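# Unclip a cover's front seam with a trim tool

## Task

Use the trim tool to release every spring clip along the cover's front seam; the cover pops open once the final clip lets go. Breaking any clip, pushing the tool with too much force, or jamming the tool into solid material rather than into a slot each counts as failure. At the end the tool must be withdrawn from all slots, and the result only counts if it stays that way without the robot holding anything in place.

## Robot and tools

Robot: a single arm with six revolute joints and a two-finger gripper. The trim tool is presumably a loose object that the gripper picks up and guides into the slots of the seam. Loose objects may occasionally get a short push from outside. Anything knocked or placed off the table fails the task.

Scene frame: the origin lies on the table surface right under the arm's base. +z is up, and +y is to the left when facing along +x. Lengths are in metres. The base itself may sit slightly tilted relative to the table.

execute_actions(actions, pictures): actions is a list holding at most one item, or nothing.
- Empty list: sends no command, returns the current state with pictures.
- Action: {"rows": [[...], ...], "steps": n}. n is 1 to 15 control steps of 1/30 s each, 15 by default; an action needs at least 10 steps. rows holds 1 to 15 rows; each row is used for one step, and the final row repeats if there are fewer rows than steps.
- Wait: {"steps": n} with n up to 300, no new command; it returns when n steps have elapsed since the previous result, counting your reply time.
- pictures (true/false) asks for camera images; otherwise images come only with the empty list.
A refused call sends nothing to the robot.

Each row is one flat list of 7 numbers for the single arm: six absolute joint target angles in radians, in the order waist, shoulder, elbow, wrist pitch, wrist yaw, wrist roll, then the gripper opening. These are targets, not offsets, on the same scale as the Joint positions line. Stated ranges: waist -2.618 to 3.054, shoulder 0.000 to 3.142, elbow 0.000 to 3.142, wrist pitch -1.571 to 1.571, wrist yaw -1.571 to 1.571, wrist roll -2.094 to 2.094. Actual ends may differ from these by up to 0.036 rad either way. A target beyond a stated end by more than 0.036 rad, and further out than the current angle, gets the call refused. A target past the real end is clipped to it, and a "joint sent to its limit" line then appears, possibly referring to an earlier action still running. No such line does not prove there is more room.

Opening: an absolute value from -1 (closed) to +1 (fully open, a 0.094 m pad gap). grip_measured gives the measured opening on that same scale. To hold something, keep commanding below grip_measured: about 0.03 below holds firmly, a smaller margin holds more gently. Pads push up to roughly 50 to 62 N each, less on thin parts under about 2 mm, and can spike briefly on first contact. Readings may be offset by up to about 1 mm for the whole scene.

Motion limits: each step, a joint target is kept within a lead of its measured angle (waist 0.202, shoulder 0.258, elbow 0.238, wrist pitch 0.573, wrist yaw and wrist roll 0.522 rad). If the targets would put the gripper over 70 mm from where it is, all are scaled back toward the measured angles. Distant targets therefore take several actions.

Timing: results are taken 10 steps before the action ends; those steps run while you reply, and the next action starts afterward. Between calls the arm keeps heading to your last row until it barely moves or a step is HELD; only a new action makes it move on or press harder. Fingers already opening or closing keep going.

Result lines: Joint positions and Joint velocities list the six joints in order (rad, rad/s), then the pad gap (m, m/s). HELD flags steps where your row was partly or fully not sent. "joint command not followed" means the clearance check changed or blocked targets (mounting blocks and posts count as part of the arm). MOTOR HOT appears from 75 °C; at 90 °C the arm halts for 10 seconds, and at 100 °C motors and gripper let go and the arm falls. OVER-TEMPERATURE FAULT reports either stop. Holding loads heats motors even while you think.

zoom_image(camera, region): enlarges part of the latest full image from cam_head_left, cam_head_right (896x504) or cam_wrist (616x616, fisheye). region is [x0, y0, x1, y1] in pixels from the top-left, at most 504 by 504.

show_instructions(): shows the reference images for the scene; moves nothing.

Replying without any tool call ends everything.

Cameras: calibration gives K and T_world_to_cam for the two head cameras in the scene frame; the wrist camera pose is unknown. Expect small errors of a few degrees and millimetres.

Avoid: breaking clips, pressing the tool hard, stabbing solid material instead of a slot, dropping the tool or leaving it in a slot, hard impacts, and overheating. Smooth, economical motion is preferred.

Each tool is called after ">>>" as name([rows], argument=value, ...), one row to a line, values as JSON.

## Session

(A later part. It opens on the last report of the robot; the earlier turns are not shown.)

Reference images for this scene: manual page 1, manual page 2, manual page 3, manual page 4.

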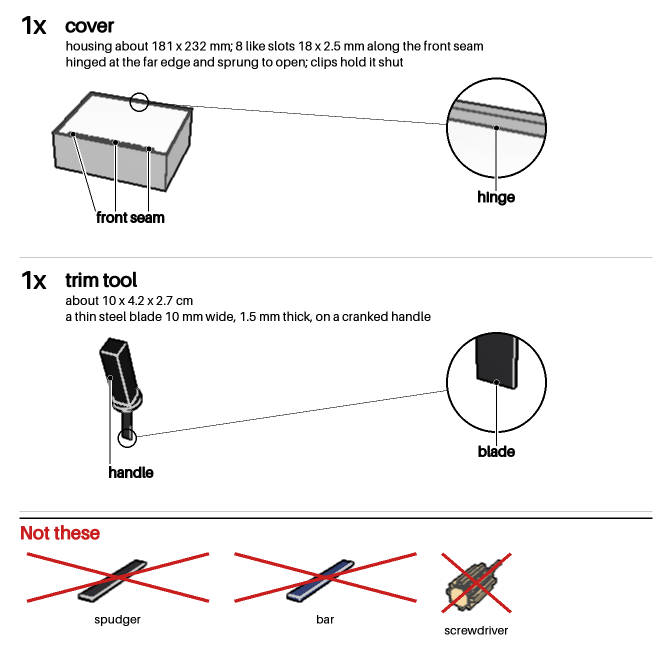

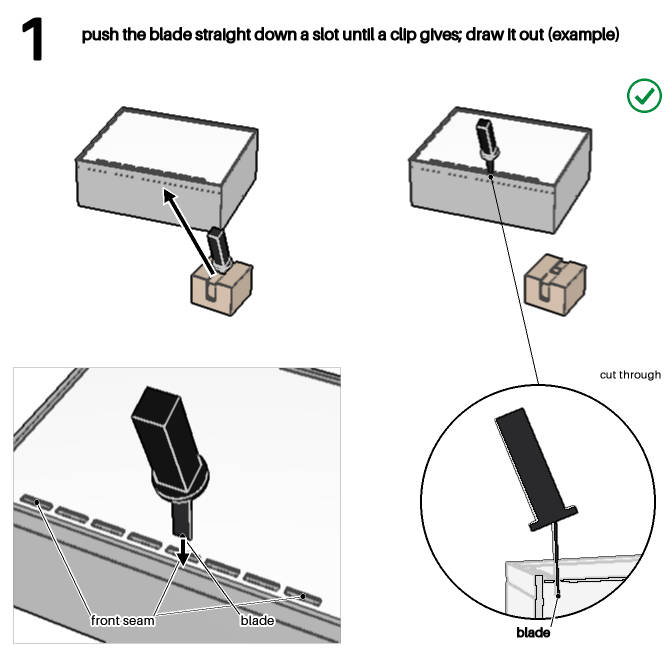

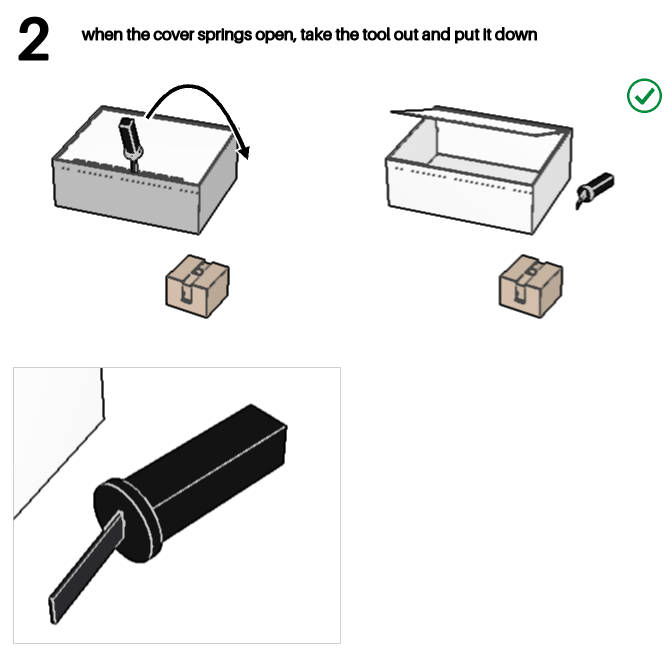

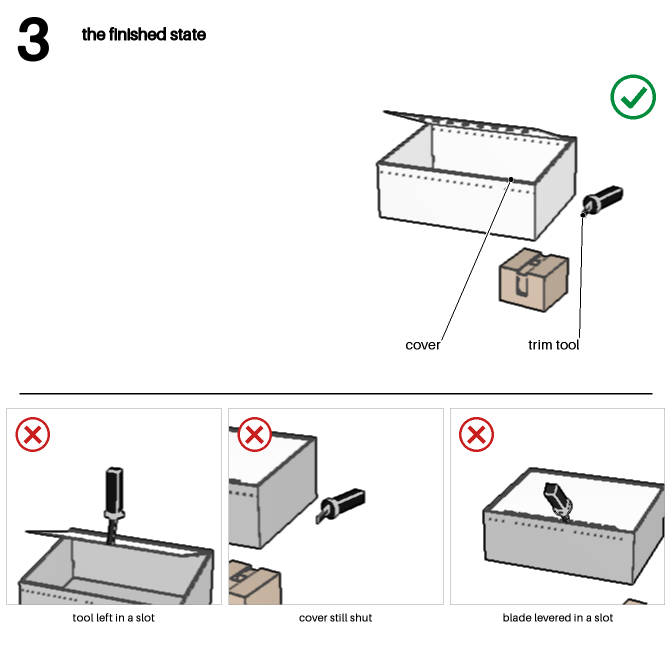

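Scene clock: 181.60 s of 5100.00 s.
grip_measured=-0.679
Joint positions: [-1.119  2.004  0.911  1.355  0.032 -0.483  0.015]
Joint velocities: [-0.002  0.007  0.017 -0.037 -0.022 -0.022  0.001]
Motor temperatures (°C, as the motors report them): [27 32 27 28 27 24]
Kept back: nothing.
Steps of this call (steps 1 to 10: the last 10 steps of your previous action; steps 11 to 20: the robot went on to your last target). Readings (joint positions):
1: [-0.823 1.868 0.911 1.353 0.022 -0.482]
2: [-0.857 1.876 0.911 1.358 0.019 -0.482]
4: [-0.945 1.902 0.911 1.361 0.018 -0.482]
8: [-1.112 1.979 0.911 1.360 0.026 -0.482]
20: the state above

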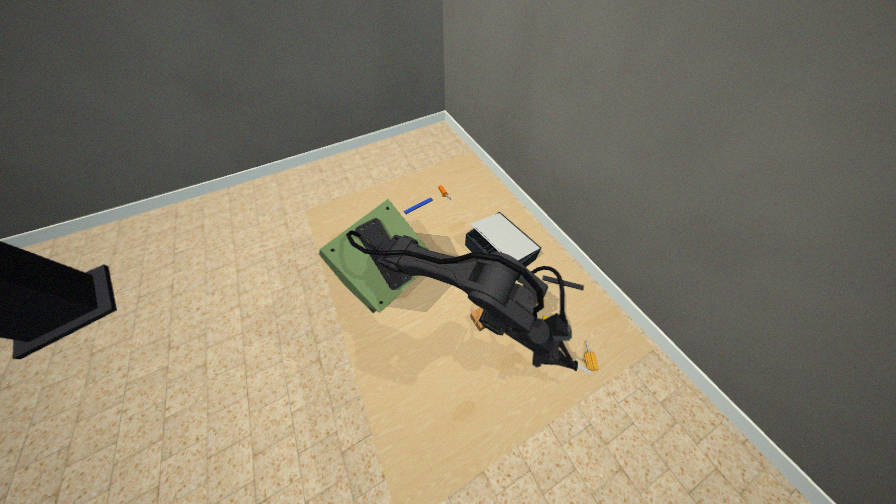

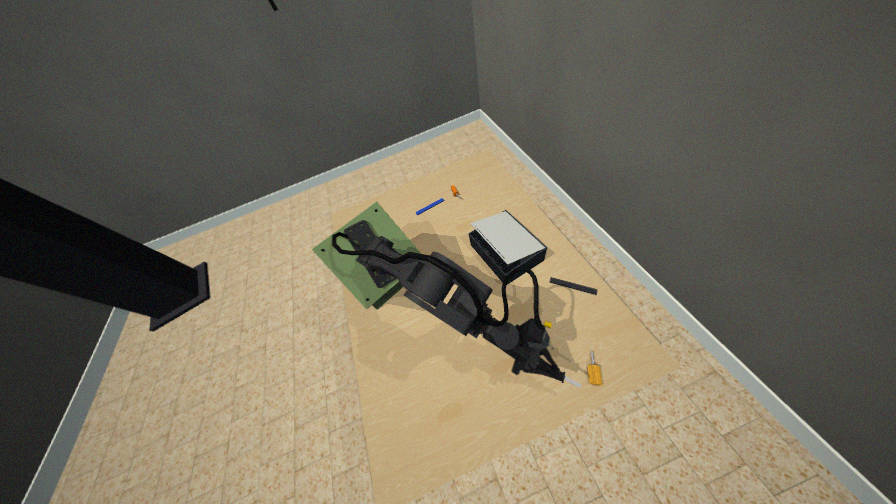

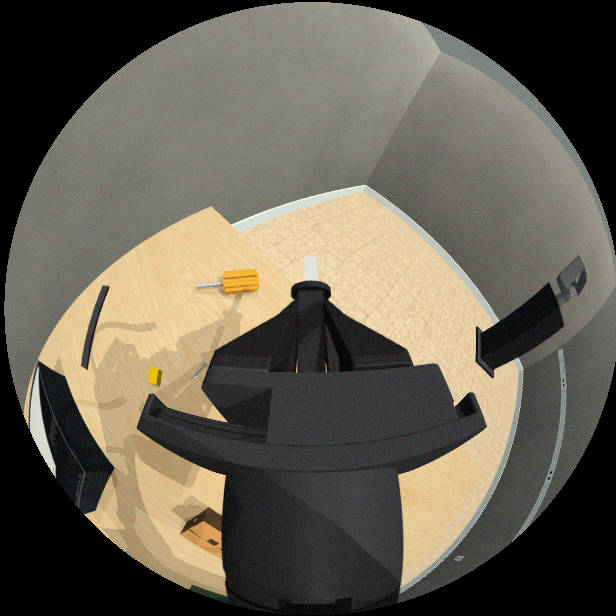

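>>> execute_actions([
  {"rows":[[-1.11,2.03,0.90,1.36,0.02,-0.49,-0.72],[-1.11,2.06,0.90,1.36,0.02,-0.49,-0.72],[-1.11,2.09,0.90,1.36,0.02,-0.49,-0.72],[-1.11,2.12,0.90,1.36,0.02,-0.49,-0.72],[-1.11,2.15,0.90,1.36,0.02,-0.49,-0.72],[-1.11,2.17,0.90,1.36,0.02,-0.49,-0.72],[-1.11,2.19,0.90,1.36,0.02,-0.49,-0.72],[-1.11,2.20,0.90,1.36,0.02,-0.49,-0.72]],"steps":12},
])

>>> execute_actions([
  {"steps":18},
], pictures=true)

Scene clock: 183.37 s of 5100.00 s.
grip_measured=-0.679
Joint positions: [-1.119  2.009  0.911  1.359  0.032 -0.483  0.015]
Joint velocities: [-0.002  0.188 -0.017  0.198  0.051 -0.037  0.   ]
Motor temperatures (°C, as the motors report them): [26 32 26 29 27 24]
Steps of this call (steps 1 to 15: the robot went on to your last target; steps 16 to 51: nothing new was sent; steps 52 to 53: the first 2 steps of this action). Readings (joint positions):
52: [-1.119 2.004 0.911 1.355 0.032 -0.483]
53: the state above

Scene clock: 183.97 s of 5100.00 s.
grip_measured=-0.679
Joint positions: [-1.119  2.21   0.911  1.354  0.032 -0.483  0.015]
Joint velocities: [-0.012 -0.007  0.002  0.081  0.022  0.081  0.   ]
Motor temperatures (°C, as the motors report them): [26 32 26 29 27 24]
Kept back: nothing.
Steps of this call (steps 1 to 10: the last 10 steps of your previous action; steps 11 to 18: the robot went on to your last target). Readings (joint positions):
1: [-1.119 2.019 0.911 1.367 0.032 -0.483]
2: [-1.119 2.036 0.911 1.374 0.032 -0.483]
4: [-1.119 2.089 0.911 1.380 0.032 -0.483]
8: [-1.119 2.194 0.911 1.363 0.032 -0.483]
18: the state above

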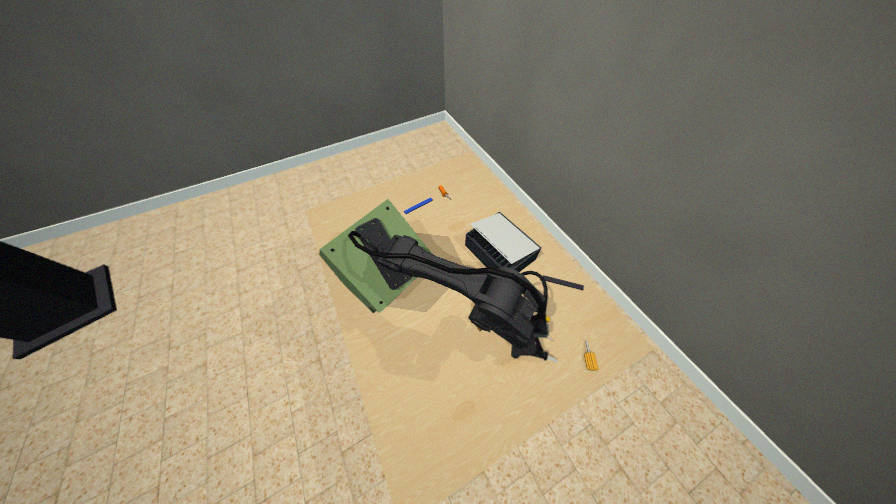

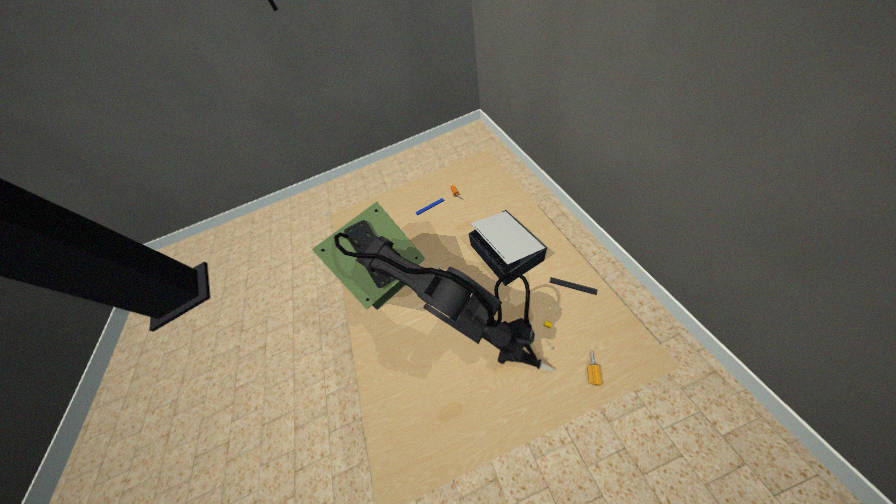

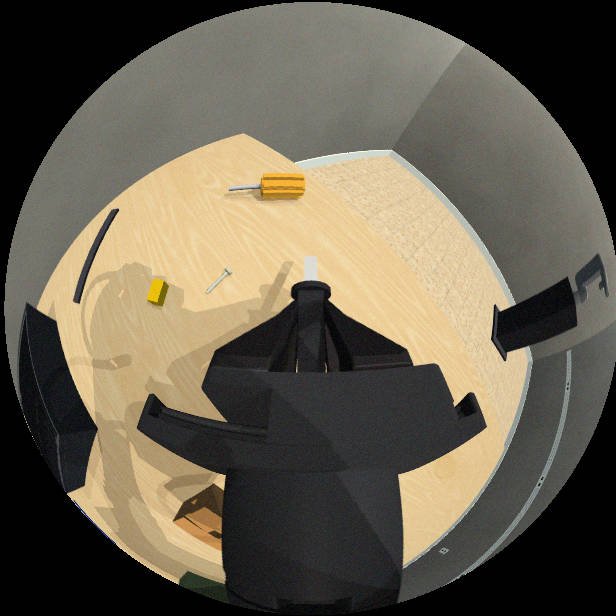

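>>> execute_actions([
  {"rows":[[-1.13,2.21,0.90,1.36,0.02,-0.49,-0.72],[-1.145,2.22,0.90,1.36,0.02,-0.49,-0.72],[-1.16,2.23,0.90,1.365,0.02,-0.49,-0.72],[-1.17,2.24,0.905,1.37,0.02,-0.49,-0.72],[-1.17,2.25,0.91,1.375,0.02,-0.49,-0.72],[-1.17,2.26,0.915,1.38,0.02,-0.49,-0.72],[-1.17,2.27,0.92,1.385,0.02,-0.49,-0.72]],"steps":12},
])

>>> execute_actions([
  {"steps":16},
], pictures=true)

Scene clock: 184.87 s of 5100.00 s.
grip_measured=-0.679
Joint positions: [-1.12   2.21   0.911  1.354  0.031 -0.483  0.015]
Joint velocities: [-0.042 -0.012 -0.012  0.007 -0.081 -0.081  0.   ]
Motor temperatures (°C, as the motors report them): [26 32 26 29 27 24]
Steps of this call (steps 1 to 15: the robot went on to your last target; steps 16 to 25: nothing new was sent; steps 26 to 27: the first 2 steps of this action). Readings (joint positions):
26: [-1.119 2.210 0.911 1.354 0.032 -0.483]
27: the state above

Scene clock: 185.40 s of 5100.00 s.
grip_measured=-0.679
Joint positions: [-1.171  2.259  0.911  1.374  0.029 -0.483  0.015]
Joint velocities: [ 0.017 -0.017 -0.022 -0.022 -0.022  0.007 -0.   ]
Motor temperatures (°C, as the motors report them): [26 32 26 29 27 24]
Kept back: nothing.
Steps of this call (steps 1 to 10: the last 10 steps of your previous action; steps 11 to 16: the robot went on to your last target). Readings (joint positions):
1: [-1.124 2.210 0.911 1.354 0.030 -0.483]
2: [-1.131 2.211 0.911 1.356 0.029 -0.483]
4: [-1.150 2.220 0.911 1.365 0.029 -0.483]
8: [-1.171 2.251 0.911 1.372 0.029 -0.483]
16: the state above

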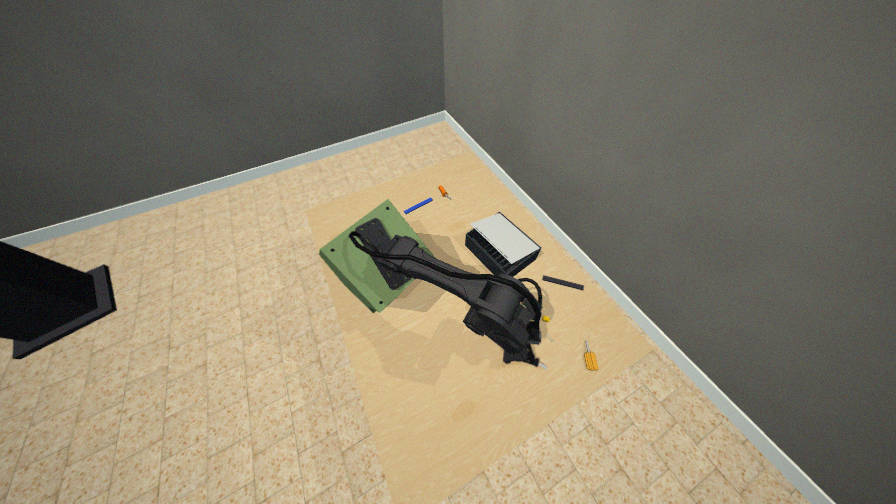

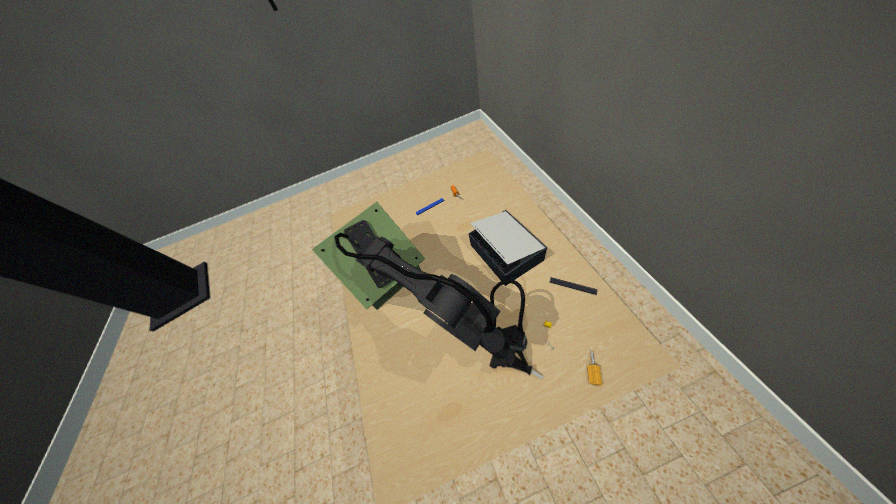

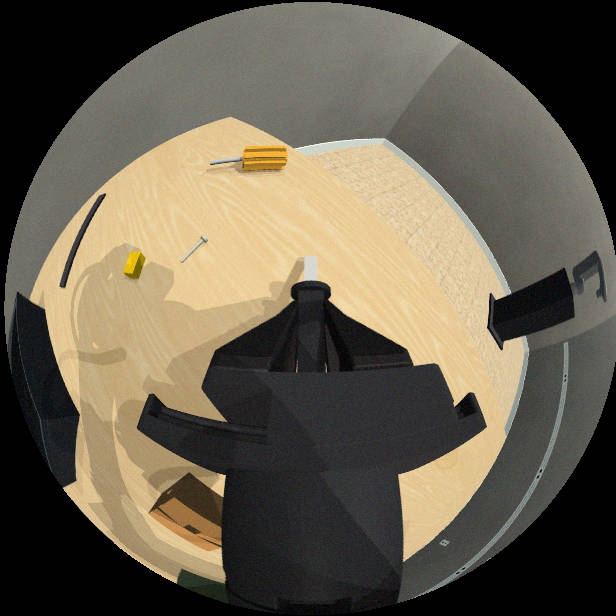

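>>> zoom_image(camera="cam_head_right", region=[440,290,600,400])

Region (440, 290, 600, 400) of cam_head_right's 896x504 image, scaled by 3.150, with more detail than that image has; it fills the top 346 rows of this view, and the rest is white.

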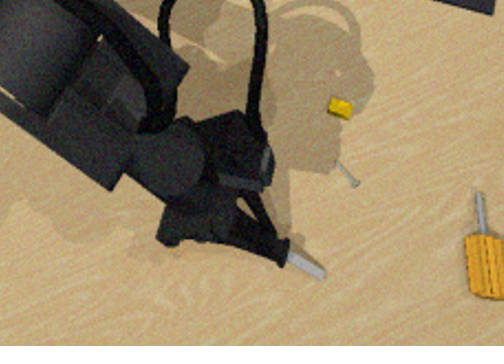

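>>> execute_actions([
  {"rows":[[-1.17,2.275,0.91,1.385,0.02,-0.49,-0.72],[-1.17,2.28,0.91,1.39,0.02,-0.49,-0.72],[-1.17,2.285,0.91,1.395,0.02,-0.49,-0.72],[-1.17,2.29,0.91,1.40,0.02,-0.49,-0.72],[-1.17,2.295,0.91,1.40,0.02,-0.49,-0.72]],"steps":12},
])

>>> execute_actions([
  {"steps":16},
], pictures=true)

Scene clock: 186.07 s of 5100.00 s.
grip_measured=-0.679
Joint positions: [-1.171  2.259  0.911  1.374  0.029 -0.483  0.015]
Joint velocities: [ 0.002  0.002 -0.007  0.022  0.007  0.051 -0.001]
Motor temperatures (°C, as the motors report them): [26 32 26 29 27 24]
Steps of this call (steps 1 to 15: the robot went on to your last target; steps 16 to 18: nothing new was sent; steps 19 to 20: the first 2 steps of this action). Readings (joint positions):
19: [-1.171 2.259 0.911 1.374 0.029 -0.483]
20: the state above

Scene clock: 186.60 s of 5100.00 s.
grip_measured=-0.679
Joint positions: [-1.171  2.28   0.911  1.388  0.029 -0.483  0.015]
Joint velocities: [ 0.007 -0.002 -0.002 -0.095  0.066 -0.081  0.   ]
Motor temperatures (°C, as the motors report them): [26 32 26 29 27 24]
Kept back: nothing.
Steps of this call (steps 1 to 10: the last 10 steps of your previous action; steps 11 to 16: the robot went on to your last target). Readings (joint positions):
1: [-1.171 2.259 0.911 1.375 0.029 -0.483]
2: [-1.171 2.261 0.911 1.379 0.029 -0.483]
4: [-1.171 2.267 0.911 1.386 0.029 -0.483]
8: [-1.171 2.279 0.911 1.387 0.029 -0.483]
16: the state above

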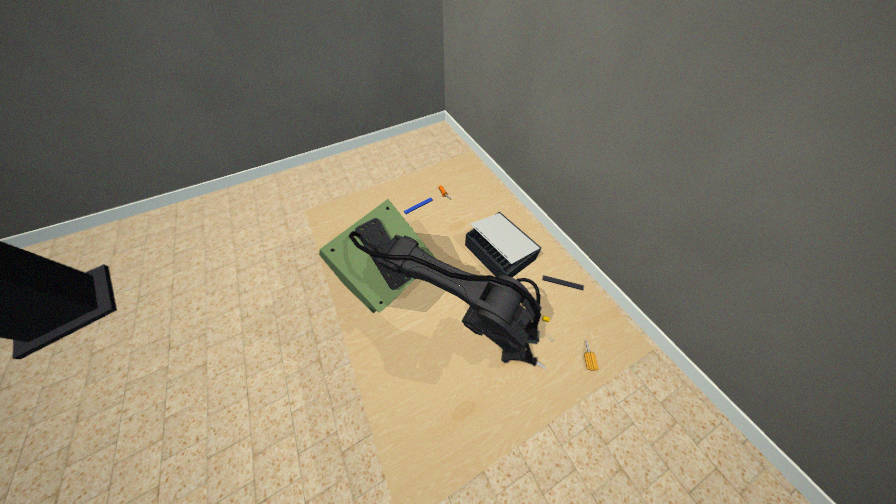

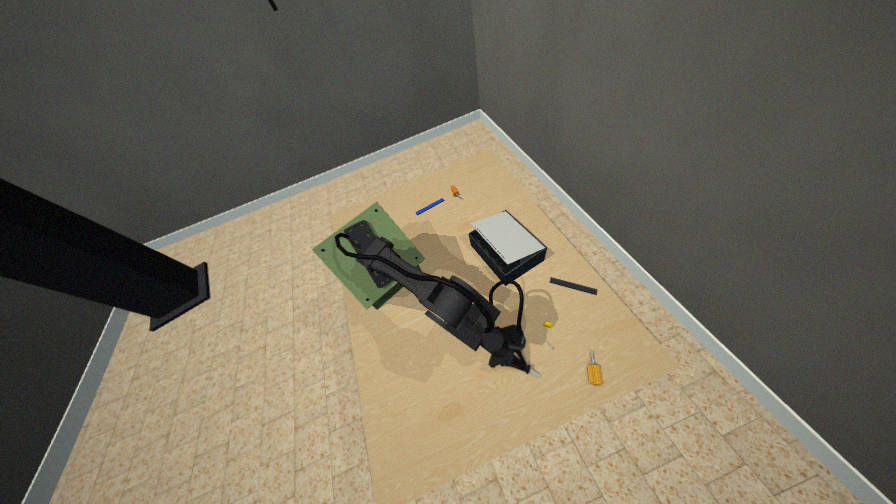

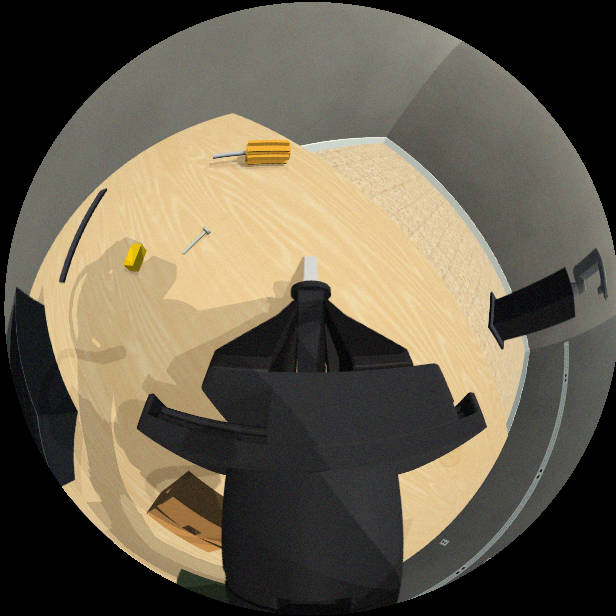

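>>> execute_actions([
  {"rows":[[-1.17,2.29,0.91,1.39,0.02,-0.49,-0.6],[-1.17,2.29,0.91,1.39,0.02,-0.49,-0.5],[-1.17,2.29,0.91,1.39,0.02,-0.49,-0.4],[-1.17,2.29,0.91,1.39,0.02,-0.49,-0.3],[-1.17,2.29,0.91,1.39,0.02,-0.49,-0.2],[-1.17,2.29,0.91,1.39,0.02,-0.49,-0.1]],"steps":12},
])

>>> execute_actions([
  {"steps":20},
], pictures=true)

Scene clock: 187.13 s of 5100.00 s.
grip_measured=-0.543
Joint positions: [-1.171  2.28   0.911  1.388  0.029 -0.483  0.021]
Joint velocities: [-0.007  0.002  0.002 -0.007  0.022 -0.066  0.082]
Motor temperatures (°C, as the motors report them): [26 32 26 29 27 24]
Steps of this call (steps 1 to 14: the robot went on to your last target; steps 15 to 16: the first 2 steps of this action). Readings (joint positions):
15: [-1.171 2.280 0.911 1.388 0.029 -0.483]
16: the state above

Scene clock: 187.80 s of 5100.00 s.
grip_measured=-0.102
Joint positions: [-1.171  2.28   0.911  1.388  0.029 -0.483  0.042]
Joint velocities: [-0.007 -0.002 -0.002  0.037 -0.022 -0.022 -0.   ]
Motor temperatures (°C, as the motors report them): [26 32 26 30 27 24]
Kept back: nothing.
Steps of this call (steps 1 to 10: the last 10 steps of your previous action; steps 11 to 15: the robot went on to your last target; steps 16 to 20: nothing new was sent). Readings (joint positions):
1: [-1.171 2.280 0.911 1.388 0.029 -0.483]
2: [-1.171 2.280 0.911 1.388 0.029 -0.483]
4: [-1.171 2.280 0.911 1.388 0.029 -0.483]
8: [-1.171 2.280 0.911 1.388 0.029 -0.483]
20: the state above
The arm was judged still, so your last target was given up. Only a new action makes it travel on or press farther. Fingers that are still opening or closing keep moving.

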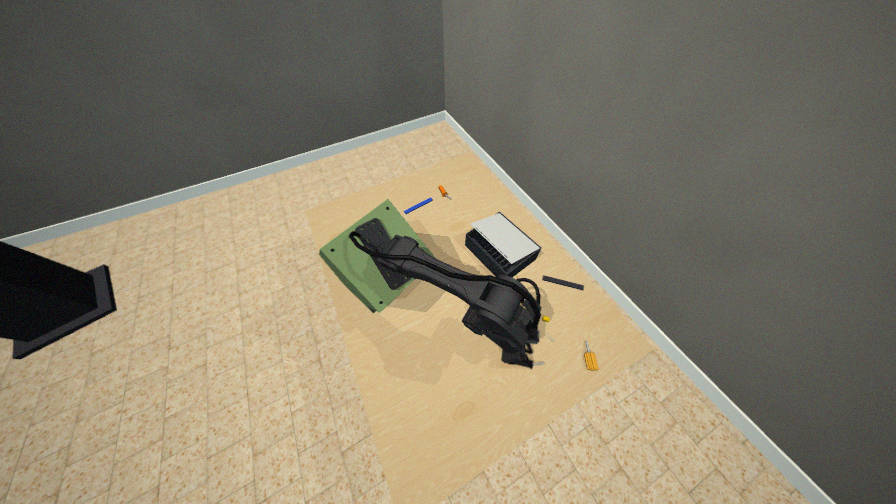

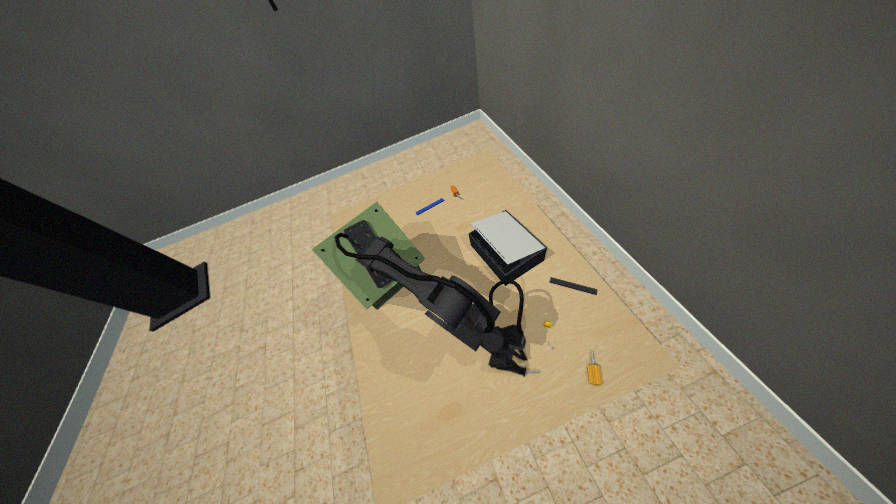

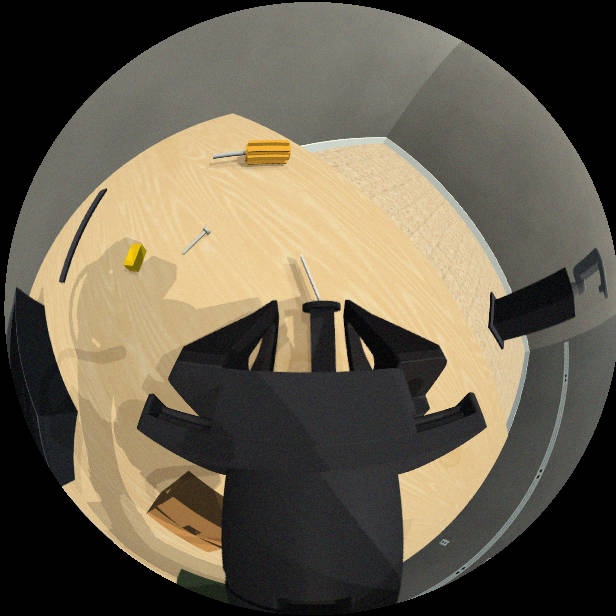

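Tool released and resting. Lift away.

>>> execute_actions([
  {"rows":[[-1.17,2.26,0.91,1.39,0.02,-0.49,-0.1],[-1.17,2.24,0.91,1.39,0.02,-0.49,-0.1],[-1.17,2.22,0.91,1.39,0.02,-0.49,-0.1],[-1.17,2.19,0.91,1.39,0.02,-0.49,-0.1],[-1.17,2.16,0.91,1.39,0.02,-0.49,-0.1],[-1.17,2.13,0.91,1.39,0.02,-0.49,-0.1],[-1.17,2.10,0.91,1.39,0.02,-0.49,-0.1],[-1.17,2.08,0.91,1.39,0.02,-0.49,-0.1]],"steps":12},
])

>>> execute_actions([
  {"steps":20},
], pictures=true)

Scene clock: 188.23 s of 5100.00 s.
grip_measured=-0.102
Joint positions: [-1.171  2.277  0.911  1.388  0.029 -0.483  0.042]
Joint velocities: [-0.007 -0.071  0.002 -0.007  0.022 -0.037  0.   ]
Motor temperatures (°C, as the motors report them): [26 32 26 30 27 24]
Steps of this call (steps 1 to 11: nothing new was sent; steps 12 to 13: the first 2 steps of this action). Readings (joint positions):
12: [-1.171 2.280 0.911 1.388 0.029 -0.483]
13: the state above

Scene clock: 188.90 s of 5100.00 s.
grip_measured=-0.102
Joint positions: [-1.171  2.068  0.911  1.41   0.029 -0.483  0.042]
Joint velocities: [ 0.002 -0.012  0.002 -0.081  0.066  0.037 -0.001]
Motor temperatures (°C, as the motors report them): [26 32 26 30 27 24]
Kept back: nothing.
Steps of this call (steps 1 to 10: the last 10 steps of your previous action; steps 11 to 20: the robot went on to your last target). Readings (joint positions):
1: [-1.171 2.271 0.911 1.386 0.029 -0.483]
2: [-1.171 2.259 0.911 1.384 0.029 -0.483]
4: [-1.171 2.216 0.911 1.379 0.029 -0.483]
8: [-1.171 2.097 0.911 1.391 0.029 -0.483]
20: the state above

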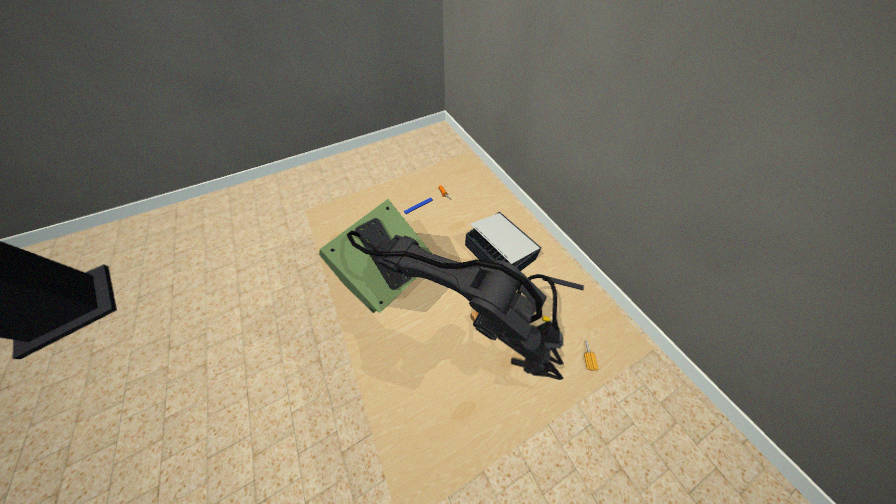

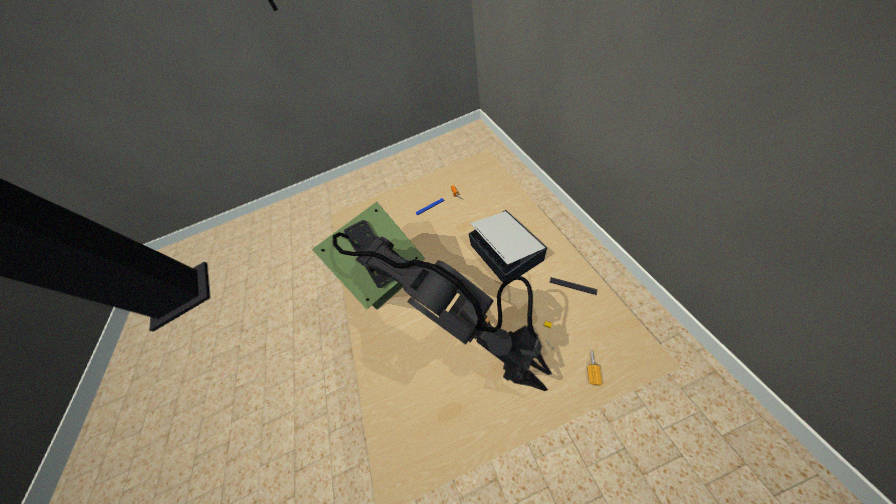

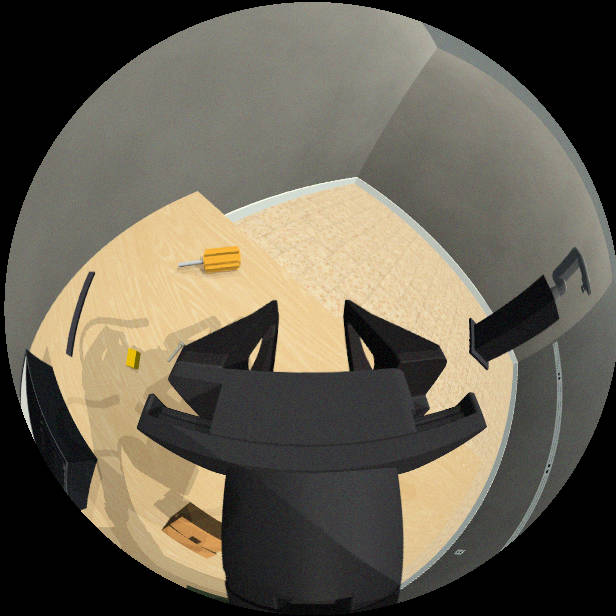

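The gripper is empty, the tool is on the table, and the cover is open.

>>> finished_scene(scene=2)

The scene is finished: the task was done.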